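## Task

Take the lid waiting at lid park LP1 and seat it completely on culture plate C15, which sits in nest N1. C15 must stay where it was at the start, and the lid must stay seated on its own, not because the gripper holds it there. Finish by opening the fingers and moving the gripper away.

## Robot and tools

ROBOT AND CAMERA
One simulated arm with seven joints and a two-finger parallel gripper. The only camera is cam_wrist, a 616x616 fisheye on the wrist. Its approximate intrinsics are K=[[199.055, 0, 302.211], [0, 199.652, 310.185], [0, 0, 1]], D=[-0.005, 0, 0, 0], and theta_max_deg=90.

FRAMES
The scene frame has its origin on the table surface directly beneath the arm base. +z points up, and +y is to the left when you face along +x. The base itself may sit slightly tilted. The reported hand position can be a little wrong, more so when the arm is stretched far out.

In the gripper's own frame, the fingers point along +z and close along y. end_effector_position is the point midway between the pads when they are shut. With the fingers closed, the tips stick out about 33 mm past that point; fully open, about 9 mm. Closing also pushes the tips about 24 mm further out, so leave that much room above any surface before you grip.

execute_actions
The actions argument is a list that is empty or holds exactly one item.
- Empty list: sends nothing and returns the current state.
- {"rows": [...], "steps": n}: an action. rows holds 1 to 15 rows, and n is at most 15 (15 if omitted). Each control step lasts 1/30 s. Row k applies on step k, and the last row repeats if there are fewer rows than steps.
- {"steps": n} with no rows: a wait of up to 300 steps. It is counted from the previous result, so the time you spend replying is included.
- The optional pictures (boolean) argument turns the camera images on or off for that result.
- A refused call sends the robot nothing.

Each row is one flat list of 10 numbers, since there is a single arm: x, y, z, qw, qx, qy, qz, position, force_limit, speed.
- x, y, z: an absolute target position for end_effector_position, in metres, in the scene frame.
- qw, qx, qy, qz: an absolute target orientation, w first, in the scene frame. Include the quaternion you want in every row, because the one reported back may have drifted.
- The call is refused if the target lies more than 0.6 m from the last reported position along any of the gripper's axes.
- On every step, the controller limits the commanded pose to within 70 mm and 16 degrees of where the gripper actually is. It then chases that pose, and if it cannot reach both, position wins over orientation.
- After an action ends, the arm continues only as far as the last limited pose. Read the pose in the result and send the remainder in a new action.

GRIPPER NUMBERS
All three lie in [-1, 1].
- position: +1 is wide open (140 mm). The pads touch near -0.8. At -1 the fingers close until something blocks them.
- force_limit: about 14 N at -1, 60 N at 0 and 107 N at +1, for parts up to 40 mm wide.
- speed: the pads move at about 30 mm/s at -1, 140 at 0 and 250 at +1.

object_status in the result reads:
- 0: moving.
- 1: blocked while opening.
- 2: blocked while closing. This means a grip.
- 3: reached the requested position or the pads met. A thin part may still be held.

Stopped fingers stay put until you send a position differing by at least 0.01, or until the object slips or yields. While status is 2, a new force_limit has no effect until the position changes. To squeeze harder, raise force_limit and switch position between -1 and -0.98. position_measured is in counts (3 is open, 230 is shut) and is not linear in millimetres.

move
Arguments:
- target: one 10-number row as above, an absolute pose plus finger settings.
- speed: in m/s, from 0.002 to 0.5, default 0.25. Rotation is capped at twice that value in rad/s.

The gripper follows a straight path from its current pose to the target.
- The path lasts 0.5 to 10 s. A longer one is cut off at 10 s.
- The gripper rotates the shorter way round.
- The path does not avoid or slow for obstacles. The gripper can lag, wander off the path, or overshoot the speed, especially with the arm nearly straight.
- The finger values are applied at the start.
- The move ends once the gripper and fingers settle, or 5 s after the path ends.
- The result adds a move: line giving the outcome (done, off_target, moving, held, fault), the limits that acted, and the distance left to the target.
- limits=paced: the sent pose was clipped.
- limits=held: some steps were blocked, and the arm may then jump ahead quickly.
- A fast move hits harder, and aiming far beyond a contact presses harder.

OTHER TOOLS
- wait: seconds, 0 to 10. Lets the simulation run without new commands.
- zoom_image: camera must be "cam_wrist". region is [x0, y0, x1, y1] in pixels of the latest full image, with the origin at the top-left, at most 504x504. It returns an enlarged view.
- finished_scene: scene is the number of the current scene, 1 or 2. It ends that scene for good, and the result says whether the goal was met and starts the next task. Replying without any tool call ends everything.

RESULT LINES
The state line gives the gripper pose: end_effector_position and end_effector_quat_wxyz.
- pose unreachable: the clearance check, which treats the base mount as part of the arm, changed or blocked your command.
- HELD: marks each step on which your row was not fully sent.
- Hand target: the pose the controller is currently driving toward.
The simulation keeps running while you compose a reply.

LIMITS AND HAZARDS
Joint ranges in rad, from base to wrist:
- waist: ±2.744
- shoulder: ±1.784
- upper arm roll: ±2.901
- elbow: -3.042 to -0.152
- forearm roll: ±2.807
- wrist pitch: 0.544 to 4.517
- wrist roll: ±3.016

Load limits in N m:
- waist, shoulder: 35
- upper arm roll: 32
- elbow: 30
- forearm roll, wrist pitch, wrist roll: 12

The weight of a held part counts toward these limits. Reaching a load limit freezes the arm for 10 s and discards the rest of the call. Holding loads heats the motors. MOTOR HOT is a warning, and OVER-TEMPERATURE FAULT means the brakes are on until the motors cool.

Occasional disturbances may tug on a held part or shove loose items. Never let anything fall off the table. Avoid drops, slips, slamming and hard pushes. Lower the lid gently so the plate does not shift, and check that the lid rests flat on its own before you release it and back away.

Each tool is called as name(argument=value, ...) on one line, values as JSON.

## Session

move(target=[0.45, 0.0, 0.35, 0, 0, 1, 0, 1, 0, 0], speed=0.25)

Scene clock: 4.40 s of 6000.00 s.
end_effector_position=(+0.4507, +0.0020, +0.3501) position_measured=3 object_status=3 end_effector_quat_wxyz=(+0.006, -0.011, +1.000, +0.000)
Joint positions: [-1.263 -0.719  0.926 -2.09   0.56   1.608  1.068]
Joint velocities: [-0.     0.     0.     0.001  0.001 -0.008  0.028]
Hand target: +0.451, +0.004, +0.350; +0.005, -0.004, +1.000, +0.003
Off the commanded pose: 0.002 m, 1 deg.
move: done

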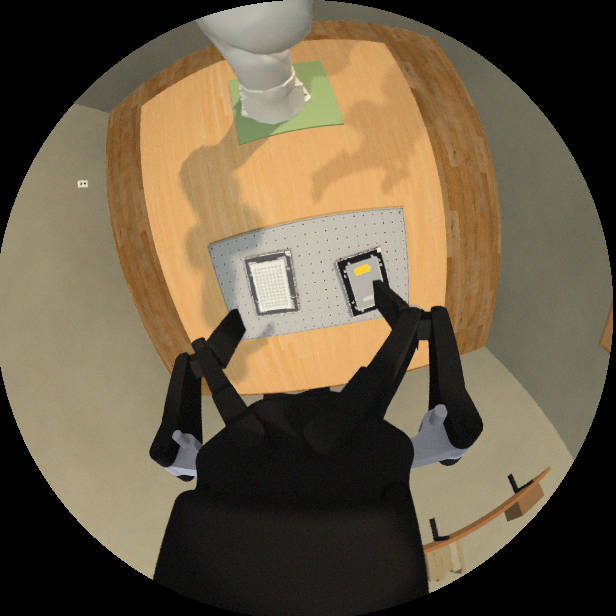

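zoom_image(camera="cam_wrist", region=[200, 200, 420, 350])

Region (200, 200, 420, 350) of cam_wrist's 616x616 image, scaled by 2.291, with more detail than that image has; it fills the top 344 rows of this view, and the rest is white.

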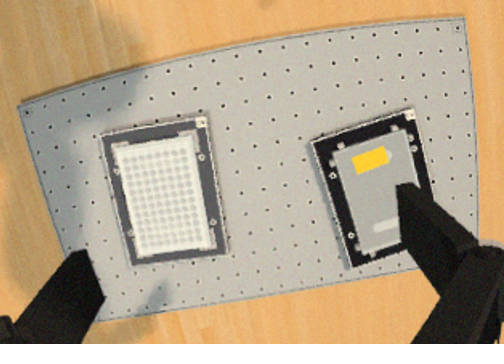

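move(target=[0.518, 0.142, 0.12, 0, -0.0393, 0.9992, 0, 1, 0, 0], speed=0.25)

Scene clock: 31.60 s of 6000.00 s.
end_effector_position=(+0.5126, +0.1464, +0.1199) position_measured=3 object_status=3 end_effector_quat_wxyz=(-0.003, -0.043, +0.999, +0.004)
Joint positions: [-1.503 -0.778  1.631 -2.17   0.897  2.012  1.153]
Joint velocities: [ 0.    -0.004  0.001  0.003  0.009  0.006  0.001]
Hand target: +0.515, +0.148, +0.120; +0.000, -0.039, +0.999, +0.005
Off the commanded pose: 0.007 m, 1 deg.
After step 90, 22.43 s passed at rest.
move: off_target

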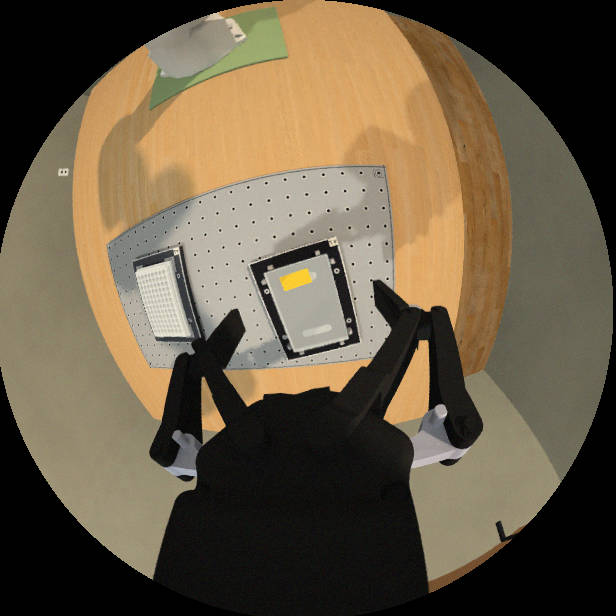

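zoom_image(camera="cam_wrist", region=[180, 200, 440, 400])

Region (180, 200, 440, 400) of cam_wrist's 616x616 image, scaled by 1.938, with more detail than that image has; it fills the top 388 rows of this view, and the rest is white.

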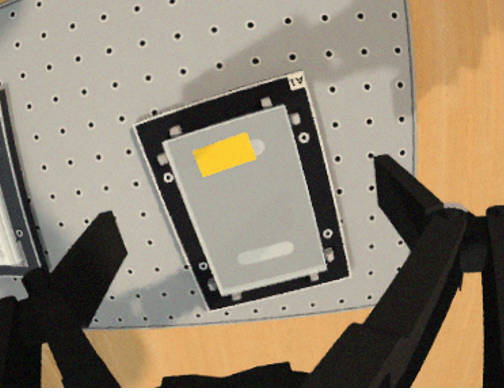

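move(target=[0.5176, 0.1468, 0.075, 0, -0.0393, 0.9992, 0, 1, 0, 0], speed=0.08)

Scene clock: 38.70 s of 6000.00 s.
end_effector_position=(+0.5160, +0.1473, +0.0754) position_measured=3 object_status=3 end_effector_quat_wxyz=(-0.002, -0.037, +0.999, -0.001)
Joint positions: [-1.577 -0.809  1.752 -2.177  0.961  2.089  1.141]
Joint velocities: [-0.003  0.     0.003  0.001  0.001  0.014 -0.004]
Hand target: +0.517, +0.148, +0.075; +0.000, -0.039, +0.999, +0.001
Off the commanded pose: 0.002 m, 0 deg.
After step 90, 3.07 s passed at rest.
move: done

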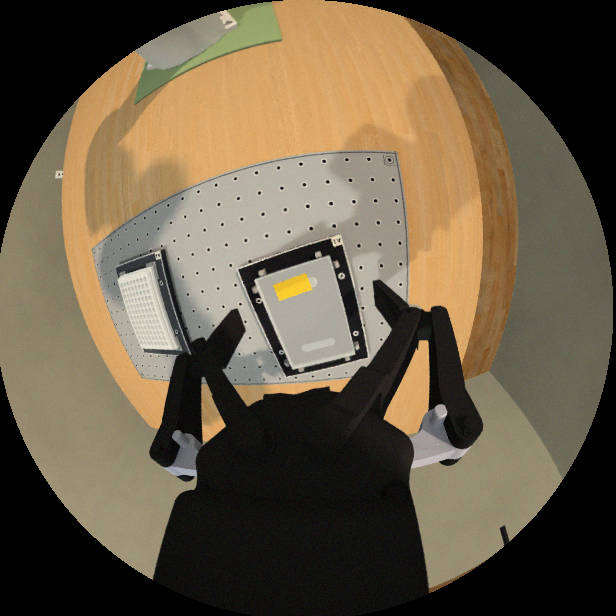

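zoom_image(camera="cam_wrist", region=[180, 200, 440, 400])

Region (180, 200, 440, 400) of cam_wrist's 616x616 image, scaled by 1.938, with more detail than that image has; it fills the top 388 rows of this view, and the rest is white.

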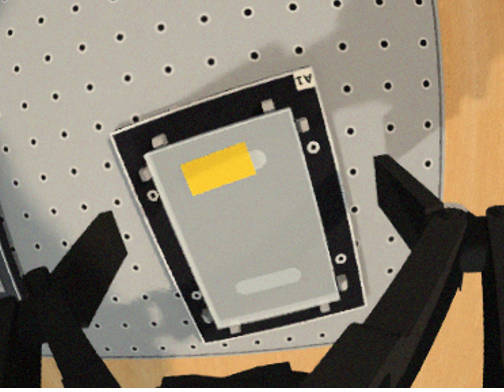

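move(target=[0.5211, 0.1435, 0.064, 0, -0.0393, 0.9992, 0, 1, 0, 0], speed=0.04)

Scene clock: 45.27 s of 6000.00 s.
end_effector_position=(+0.5187, +0.1424, +0.0638) position_measured=3 object_status=3 end_effector_quat_wxyz=(-0.003, -0.035, +0.999, -0.001)
Joint positions: [-1.612 -0.812  1.79  -2.174  0.971  2.11   1.131]
Joint velocities: [-0.005 -0.     0.006  0.001 -0.001  0.013 -0.007]
Hand target: +0.521, +0.144, +0.064; +0.000, -0.039, +0.999, +0.000
Off the commanded pose: 0.003 m, 1 deg.
After step 90, 2.80 s passed at rest.
move: done

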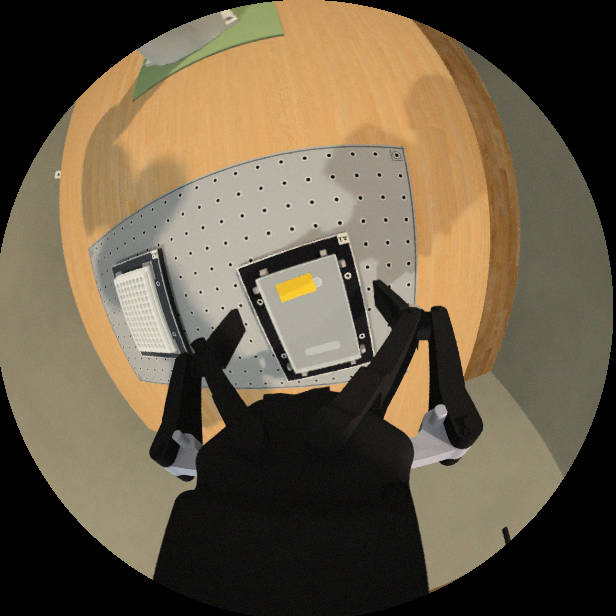

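zoom_image(camera="cam_wrist", region=[180, 200, 440, 400])

Region (180, 200, 440, 400) of cam_wrist's 616x616 image, scaled by 1.938, with more detail than that image has; it fills the top 388 rows of this view, and the rest is white.

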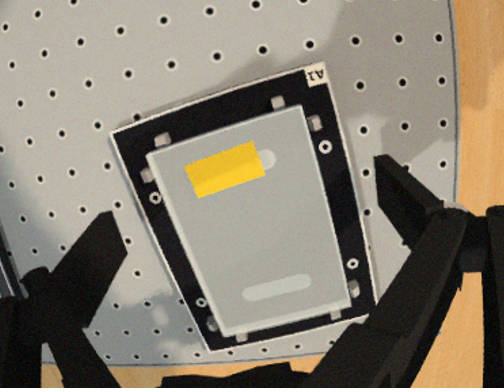

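execute_actions(actions=[{"rows": [[0.5211, 0.1435, 0.064, 0, -0.0393, 0.9992, 0, -0.1, -0.5, -0.3]], "steps": 15}], pictures=false)

wait(seconds=1.5)

Scene clock: 48.43 s of 6000.00 s.
end_effector_position=(+0.5195, +0.1424, +0.0637) position_measured=82 object_status=0 end_effector_quat_wxyz=(-0.002, -0.037, +0.999, -0.001)
Joint positions: [-1.613 -0.811  1.791 -2.174  0.971  2.113  1.129]
Joint velocities: [-0.    -0.001  0.001 -0.001 -0.     0.001  0.001]
Hand target: +0.521, +0.144, +0.064; -0.000, -0.039, +0.999, +0.000
Off the commanded pose: 0.002 m, 0 deg.
Steps of this call (steps 1 to 80: nothing new was sent; steps 81 to 95: all 15 steps of this action). Readings (end_effector_position | what the end effector reports):
81: (+0.5194, +0.1423, +0.0638) | position_measured=3 object_status=0
82: (+0.5194, +0.1423, +0.0638) | position_measured=7 object_status=0
84: (+0.5194, +0.1423, +0.0638) | position_measured=19 object_status=0
88: (+0.5194, +0.1423, +0.0638) | position_measured=42 object_status=0
95: the state above

Scene clock: 49.93 s of 6000.00 s.
end_effector_position=(+0.5198, +0.1441, +0.0649) position_measured=100 object_status=2 end_effector_quat_wxyz=(-0.002, -0.039, +0.999, +0.001)
Joint positions: [-1.612 -0.808  1.79  -2.173  0.971  2.112  1.125]
Joint velocities: [ 0.     0.     0.001  0.003  0.    -0.    -0.001]
Hand target: +0.521, +0.144, +0.064; -0.000, -0.039, +0.999, +0.000
Off the commanded pose: 0.002 m, 0 deg.
Steps of this call (steps 1 to 45: nothing new was sent). Readings (end_effector_position | what the end effector reports):
1: (+0.5196, +0.1439, +0.0642) | position_measured=88 object_status=0
2: (+0.5197, +0.1443, +0.0647) | position_measured=94 object_status=0
4: (+0.5198, +0.1441, +0.0649) | position_measured=100 object_status=0
8: (+0.5198, +0.1441, +0.0649) | position_measured=100 object_status=0
45: the state above

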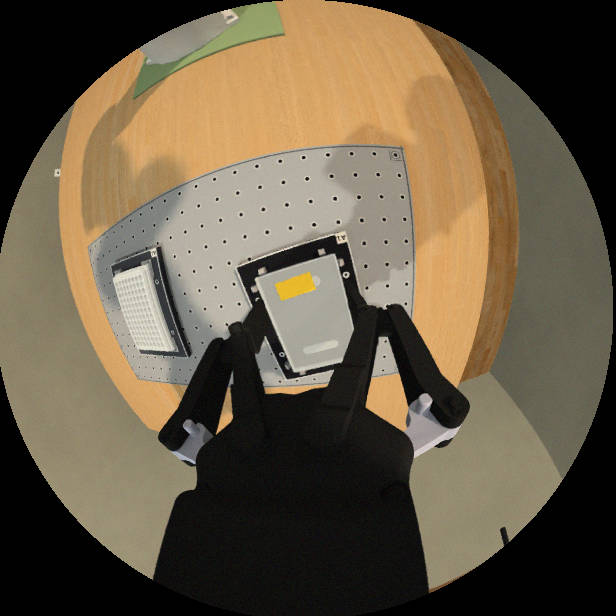

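move(target=[0.5211, 0.1445, 0.13, 0, -0.0393, 0.9992, 0, -0.1, -0.5, -0.3], speed=0.1)

Scene clock: 52.20 s of 6000.00 s.
end_effector_position=(+0.5223, +0.1437, +0.1292) position_measured=101 object_status=2 end_effector_quat_wxyz=(+0.002, -0.042, +0.999, +0.001)
Joint positions: [-1.52  -0.776  1.627 -2.143  0.882  2.004  1.16 ]
Joint velocities: [ 0.    -0.005 -0.002 -0.    -0.001 -0.015  0.007]
Hand target: +0.521, +0.144, +0.130; -0.000, -0.040, +0.999, -0.001
Off the commanded pose: 0.002 m, 0 deg.
move: done

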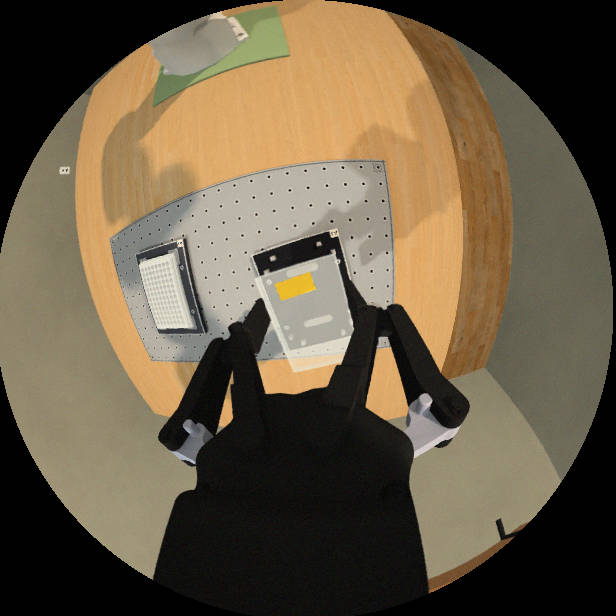

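zoom_image(camera="cam_wrist", region=[180, 200, 440, 400])

Region (180, 200, 440, 400) of cam_wrist's 616x616 image, scaled by 1.938, with more detail than that image has; it fills the top 388 rows of this view, and the rest is white.

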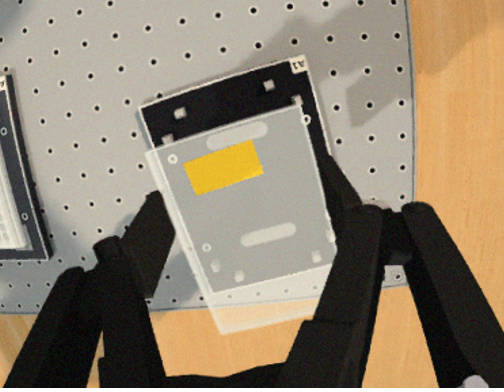

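move(target=[0.472, -0.096, 0.12, 0, 0.0436, 0.999, 0, -0.1, -0.5, -0.3], speed=0.15)

Scene clock: 61.90 s of 6000.00 s.
end_effector_position=(+0.4772, -0.0986, +0.1204) position_measured=101 object_status=2 end_effector_quat_wxyz=(+0.003, +0.052, +0.999, -0.001)
Joint positions: [-1.777 -0.659  1.505 -2.348  0.802  2.127  0.903]
Joint velocities: [ 0.001  0.     0.001 -0.     0.     0.006 -0.027]
Hand target: +0.477, -0.100, +0.120; +0.002, +0.044, +0.999, -0.003
Off the commanded pose: 0.006 m, 1 deg.
After step 90, 4.50 s passed at rest.
move: off_target

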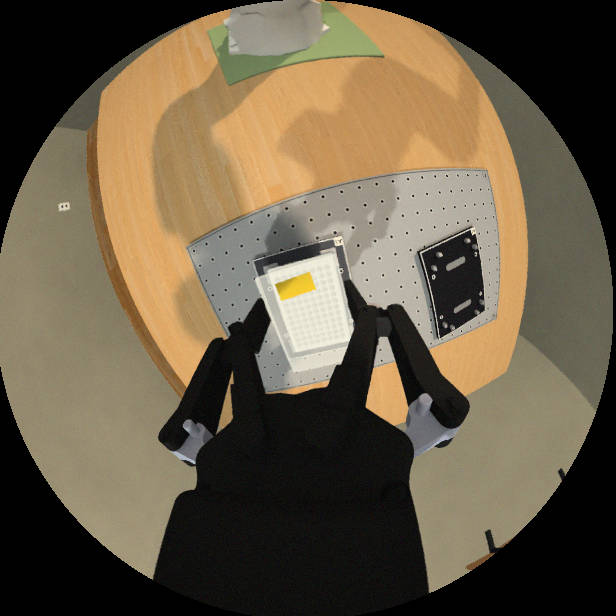

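zoom_image(camera="cam_wrist", region=[180, 200, 440, 400])

Region (180, 200, 440, 400) of cam_wrist's 616x616 image, scaled by 1.938, with more detail than that image has; it fills the top 388 rows of this view, and the rest is white.

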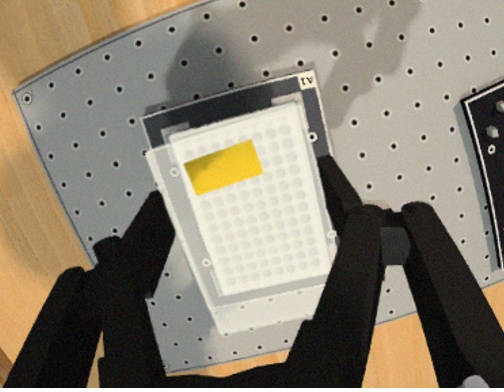

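move(target=[0.483, -0.0949, 0.095, 0, 0.0436, 0.999, 0, -0.1, -0.5, -0.3], speed=0.06)

Scene clock: 69.73 s of 6000.00 s.
end_effector_position=(+0.4801, -0.0944, +0.0946) position_measured=101 object_status=2 end_effector_quat_wxyz=(-0.003, +0.046, +0.999, +0.000)
Joint positions: [-1.849 -0.654  1.61  -2.344  0.825  2.172  0.891]
Joint velocities: [-0.004  0.009  0.004  0.002 -0.     0.015  0.   ]
Hand target: +0.483, -0.094, +0.095; +0.000, +0.044, +0.999, +0.000
Off the commanded pose: 0.003 m, 1 deg.
After step 90, 3.97 s passed at rest.
move: done

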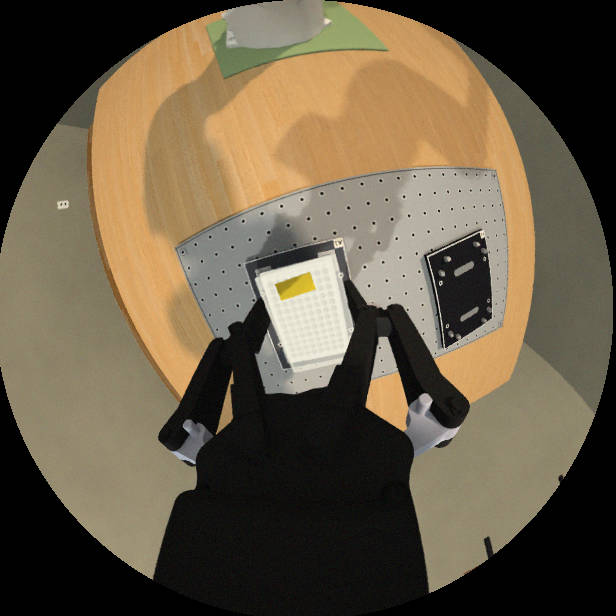

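zoom_image(camera="cam_wrist", region=[230, 230, 390, 390])

Region (230, 230, 390, 390) of cam_wrist's 616x616 image, scaled by 3.150, with more detail than that image has.

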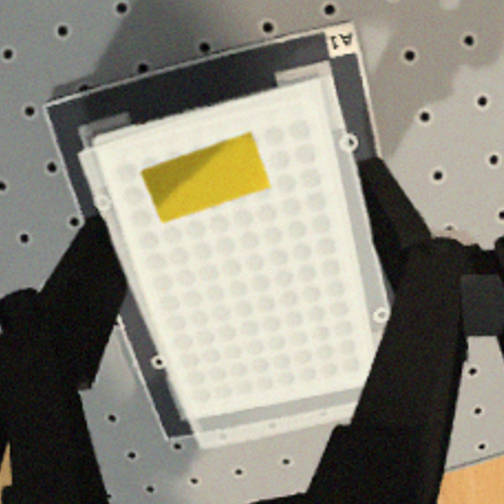

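move(target=[0.4862, -0.0962, 0.086, 0, 0.0436, 0.999, 0, -0.1, -0.5, -0.3], speed=0.03)

Scene clock: 81.40 s of 6000.00 s.
end_effector_position=(+0.4832, -0.0961, +0.0856) position_measured=101 object_status=2 end_effector_quat_wxyz=(-0.004, +0.047, +0.999, -0.000)
Joint positions: [-1.888 -0.65   1.654 -2.337  0.833  2.192  0.888]
Joint velocities: [-0.006  0.01   0.009  0.002 -0.002  0.016 -0.001]
Hand target: +0.486, -0.096, +0.086; +0.000, +0.044, +0.999, +0.000
Off the commanded pose: 0.003 m, 1 deg.
After step 90, 7.93 s passed at rest.
move: done

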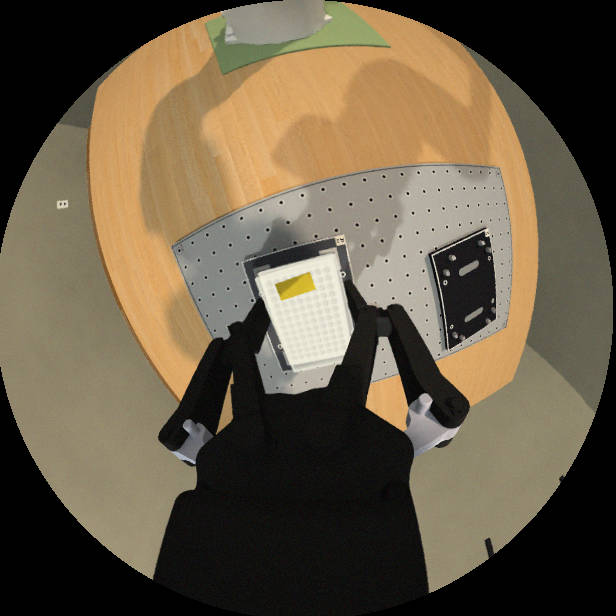

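zoom_image(camera="cam_wrist", region=[230, 230, 390, 390])

Region (230, 230, 390, 390) of cam_wrist's 616x616 image, scaled by 3.150, with more detail than that image has.

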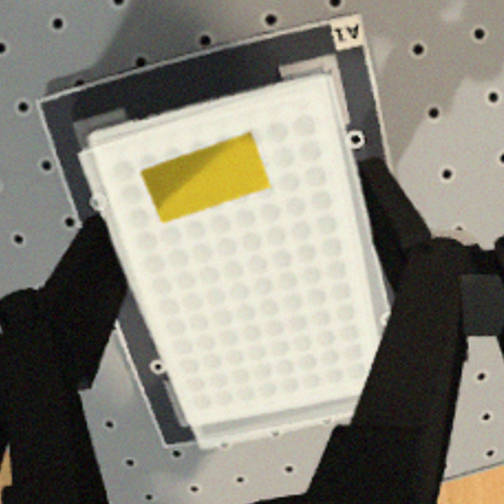

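move(target=[0.4854, -0.0971, 0.070, 0, 0.0436, 0.999, 0, -0.1, -0.5, -0.3], speed=0.012)

Scene clock: 88.70 s of 6000.00 s.
end_effector_position=(+0.4844, -0.0998, +0.0754) position_measured=101 object_status=2 end_effector_quat_wxyz=(-0.001, +0.052, +0.999, +0.002)
Joint positions: [-1.929 -0.637  1.698 -2.339  0.842  2.224  0.886]
Joint velocities: [-0.004  0.004  0.001 -0.002  0.001  0.001 -0.006]
Hand target: +0.485, -0.097, +0.070; +0.000, +0.044, +0.999, +0.000
Off the commanded pose: 0.006 m, 1 deg.
After step 90, 2.77 s passed at rest.
move: off_target

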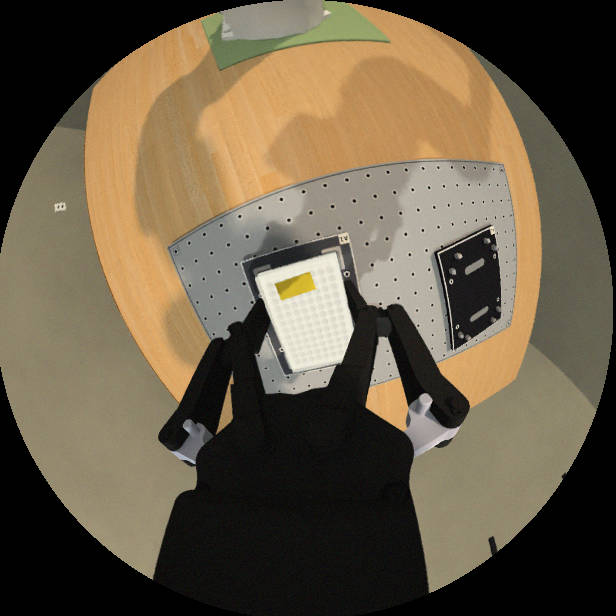

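move(target=[0.4870, -0.1003, 0.0765, 0, 0.0436, 0.999, 0, 1, -0.5, -0.3], speed=0.01)

Scene clock: 91.10 s of 6000.00 s.
end_effector_position=(+0.4858, -0.0992, +0.0762) position_measured=3 object_status=3 end_effector_quat_wxyz=(-0.001, +0.049, +0.999, +0.003)
Joint positions: [-1.93  -0.637  1.698 -2.336  0.842  2.223  0.882]
Joint velocities: [-0.     0.    -0.     0.     0.     0.001 -0.005]
Hand target: +0.487, -0.100, +0.077; +0.000, +0.044, +0.999, +0.000
Off the commanded pose: 0.002 m, 1 deg.
move: done

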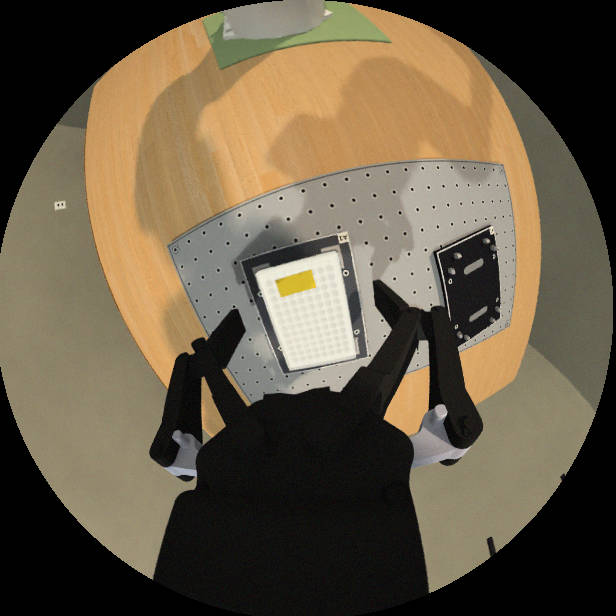

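move(target=[0.487, -0.1003, 0.12, 0, 0.0436, 0.999, 0, -1, -0.5, 0.5], speed=0.1)

Scene clock: 94.97 s of 6000.00 s.
end_effector_position=(+0.4876, -0.1013, +0.1191) position_measured=232 object_status=3 end_effector_quat_wxyz=(+0.002, +0.041, +0.999, -0.000)
Joint positions: [-1.829 -0.638  1.552 -2.314  0.782  2.136  0.896]
Joint velocities: [ 0.002 -0.008 -0.003 -0.001  0.001 -0.016  0.003]
Hand target: +0.487, -0.101, +0.120; -0.001, +0.043, +0.999, -0.000
Off the commanded pose: 0.001 m, 0 deg.
move: done

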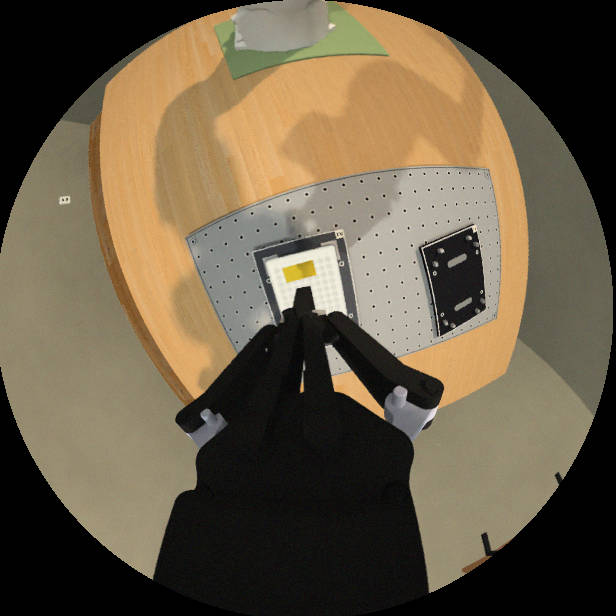

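move(target=[0.487, -0.1003, 0.075, 0, 0.0436, 0.999, 0, -1, -0.5, 0.5], speed=0.03)

Scene clock: 97.40 s of 6000.00 s.
end_effector_position=(+0.4866, -0.1006, +0.0895) position_measured=232 object_status=3 end_effector_quat_wxyz=(-0.003, +0.046, +0.999, +0.008)
Joint positions: [-1.916 -0.63   1.659 -2.321  0.82   2.183  0.88 ]
Joint velocities: [-0.006 -0.001 -0.001  0.001  0.008 -0.005 -0.012]
Hand target: +0.486, -0.100, +0.076; +0.000, +0.044, +0.999, +0.000
Off the commanded pose: 0.015 m, 1 deg.
move: off_target

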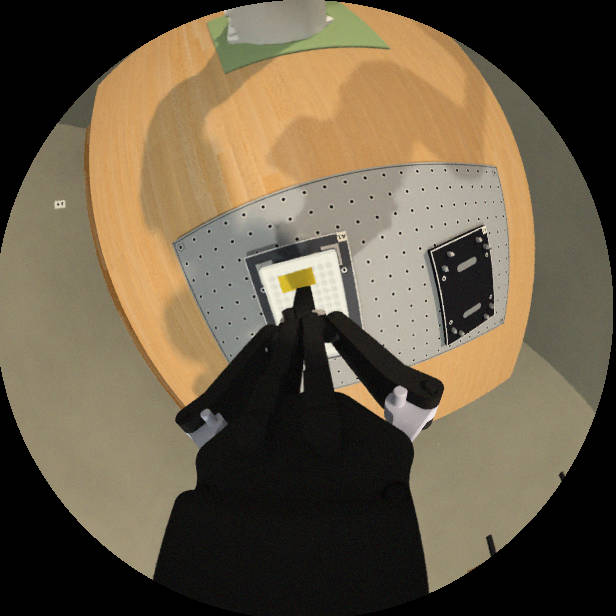

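Contact at z≈0.0895, about the same as the 0.0891 in scene 1. Retracting clear.

move(target=[0.42, 0.0, 0.33, 0, 0, 1, 0, 1, 0, 0], speed=0.2)

Scene clock: 100.33 s of 6000.00 s.
end_effector_position=(+0.4188, -0.0026, +0.3279) position_measured=3 object_status=3 end_effector_quat_wxyz=(-0.002, -0.005, +1.000, -0.002)
Joint positions: [-1.264 -0.847  0.899 -2.205  0.619  1.584  0.993]
Joint velocities: [-0.005 -0.006  0.     0.001  0.    -0.013  0.003]
Hand target: +0.417, -0.003, +0.329; -0.004, -0.001, +1.000, -0.003
Off the commanded pose: 0.004 m, 1 deg.
move: off_target

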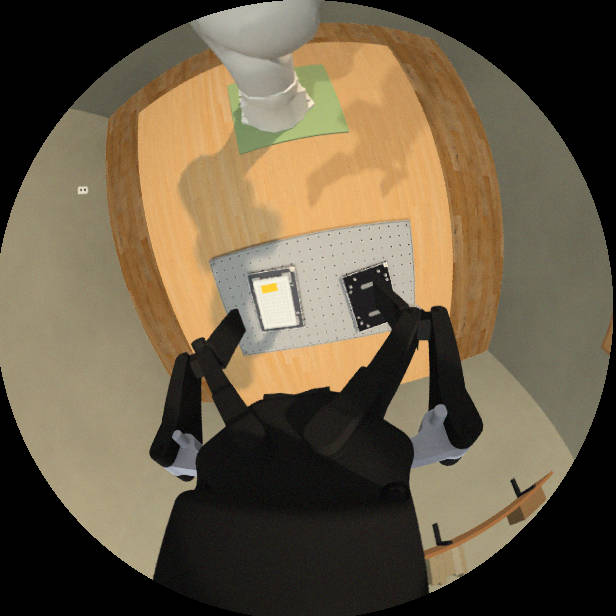

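zoom_image(camera="cam_wrist", region=[220, 240, 340, 350])

Region (220, 240, 340, 350) of cam_wrist's 616x616 image, scaled by 4.200, with more detail than that image has; it fills the top 462 rows of this view, and the rest is white.

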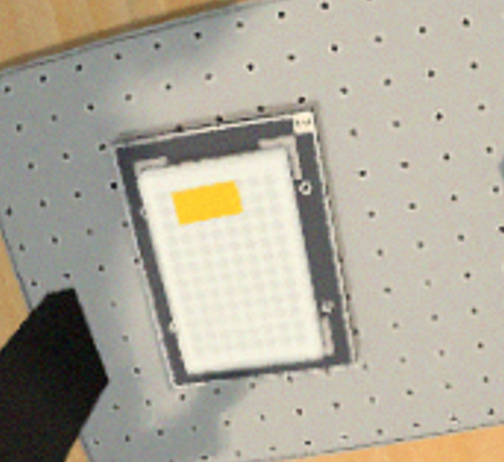

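finished_scene(scene=2)

The scene is finished: the task was done.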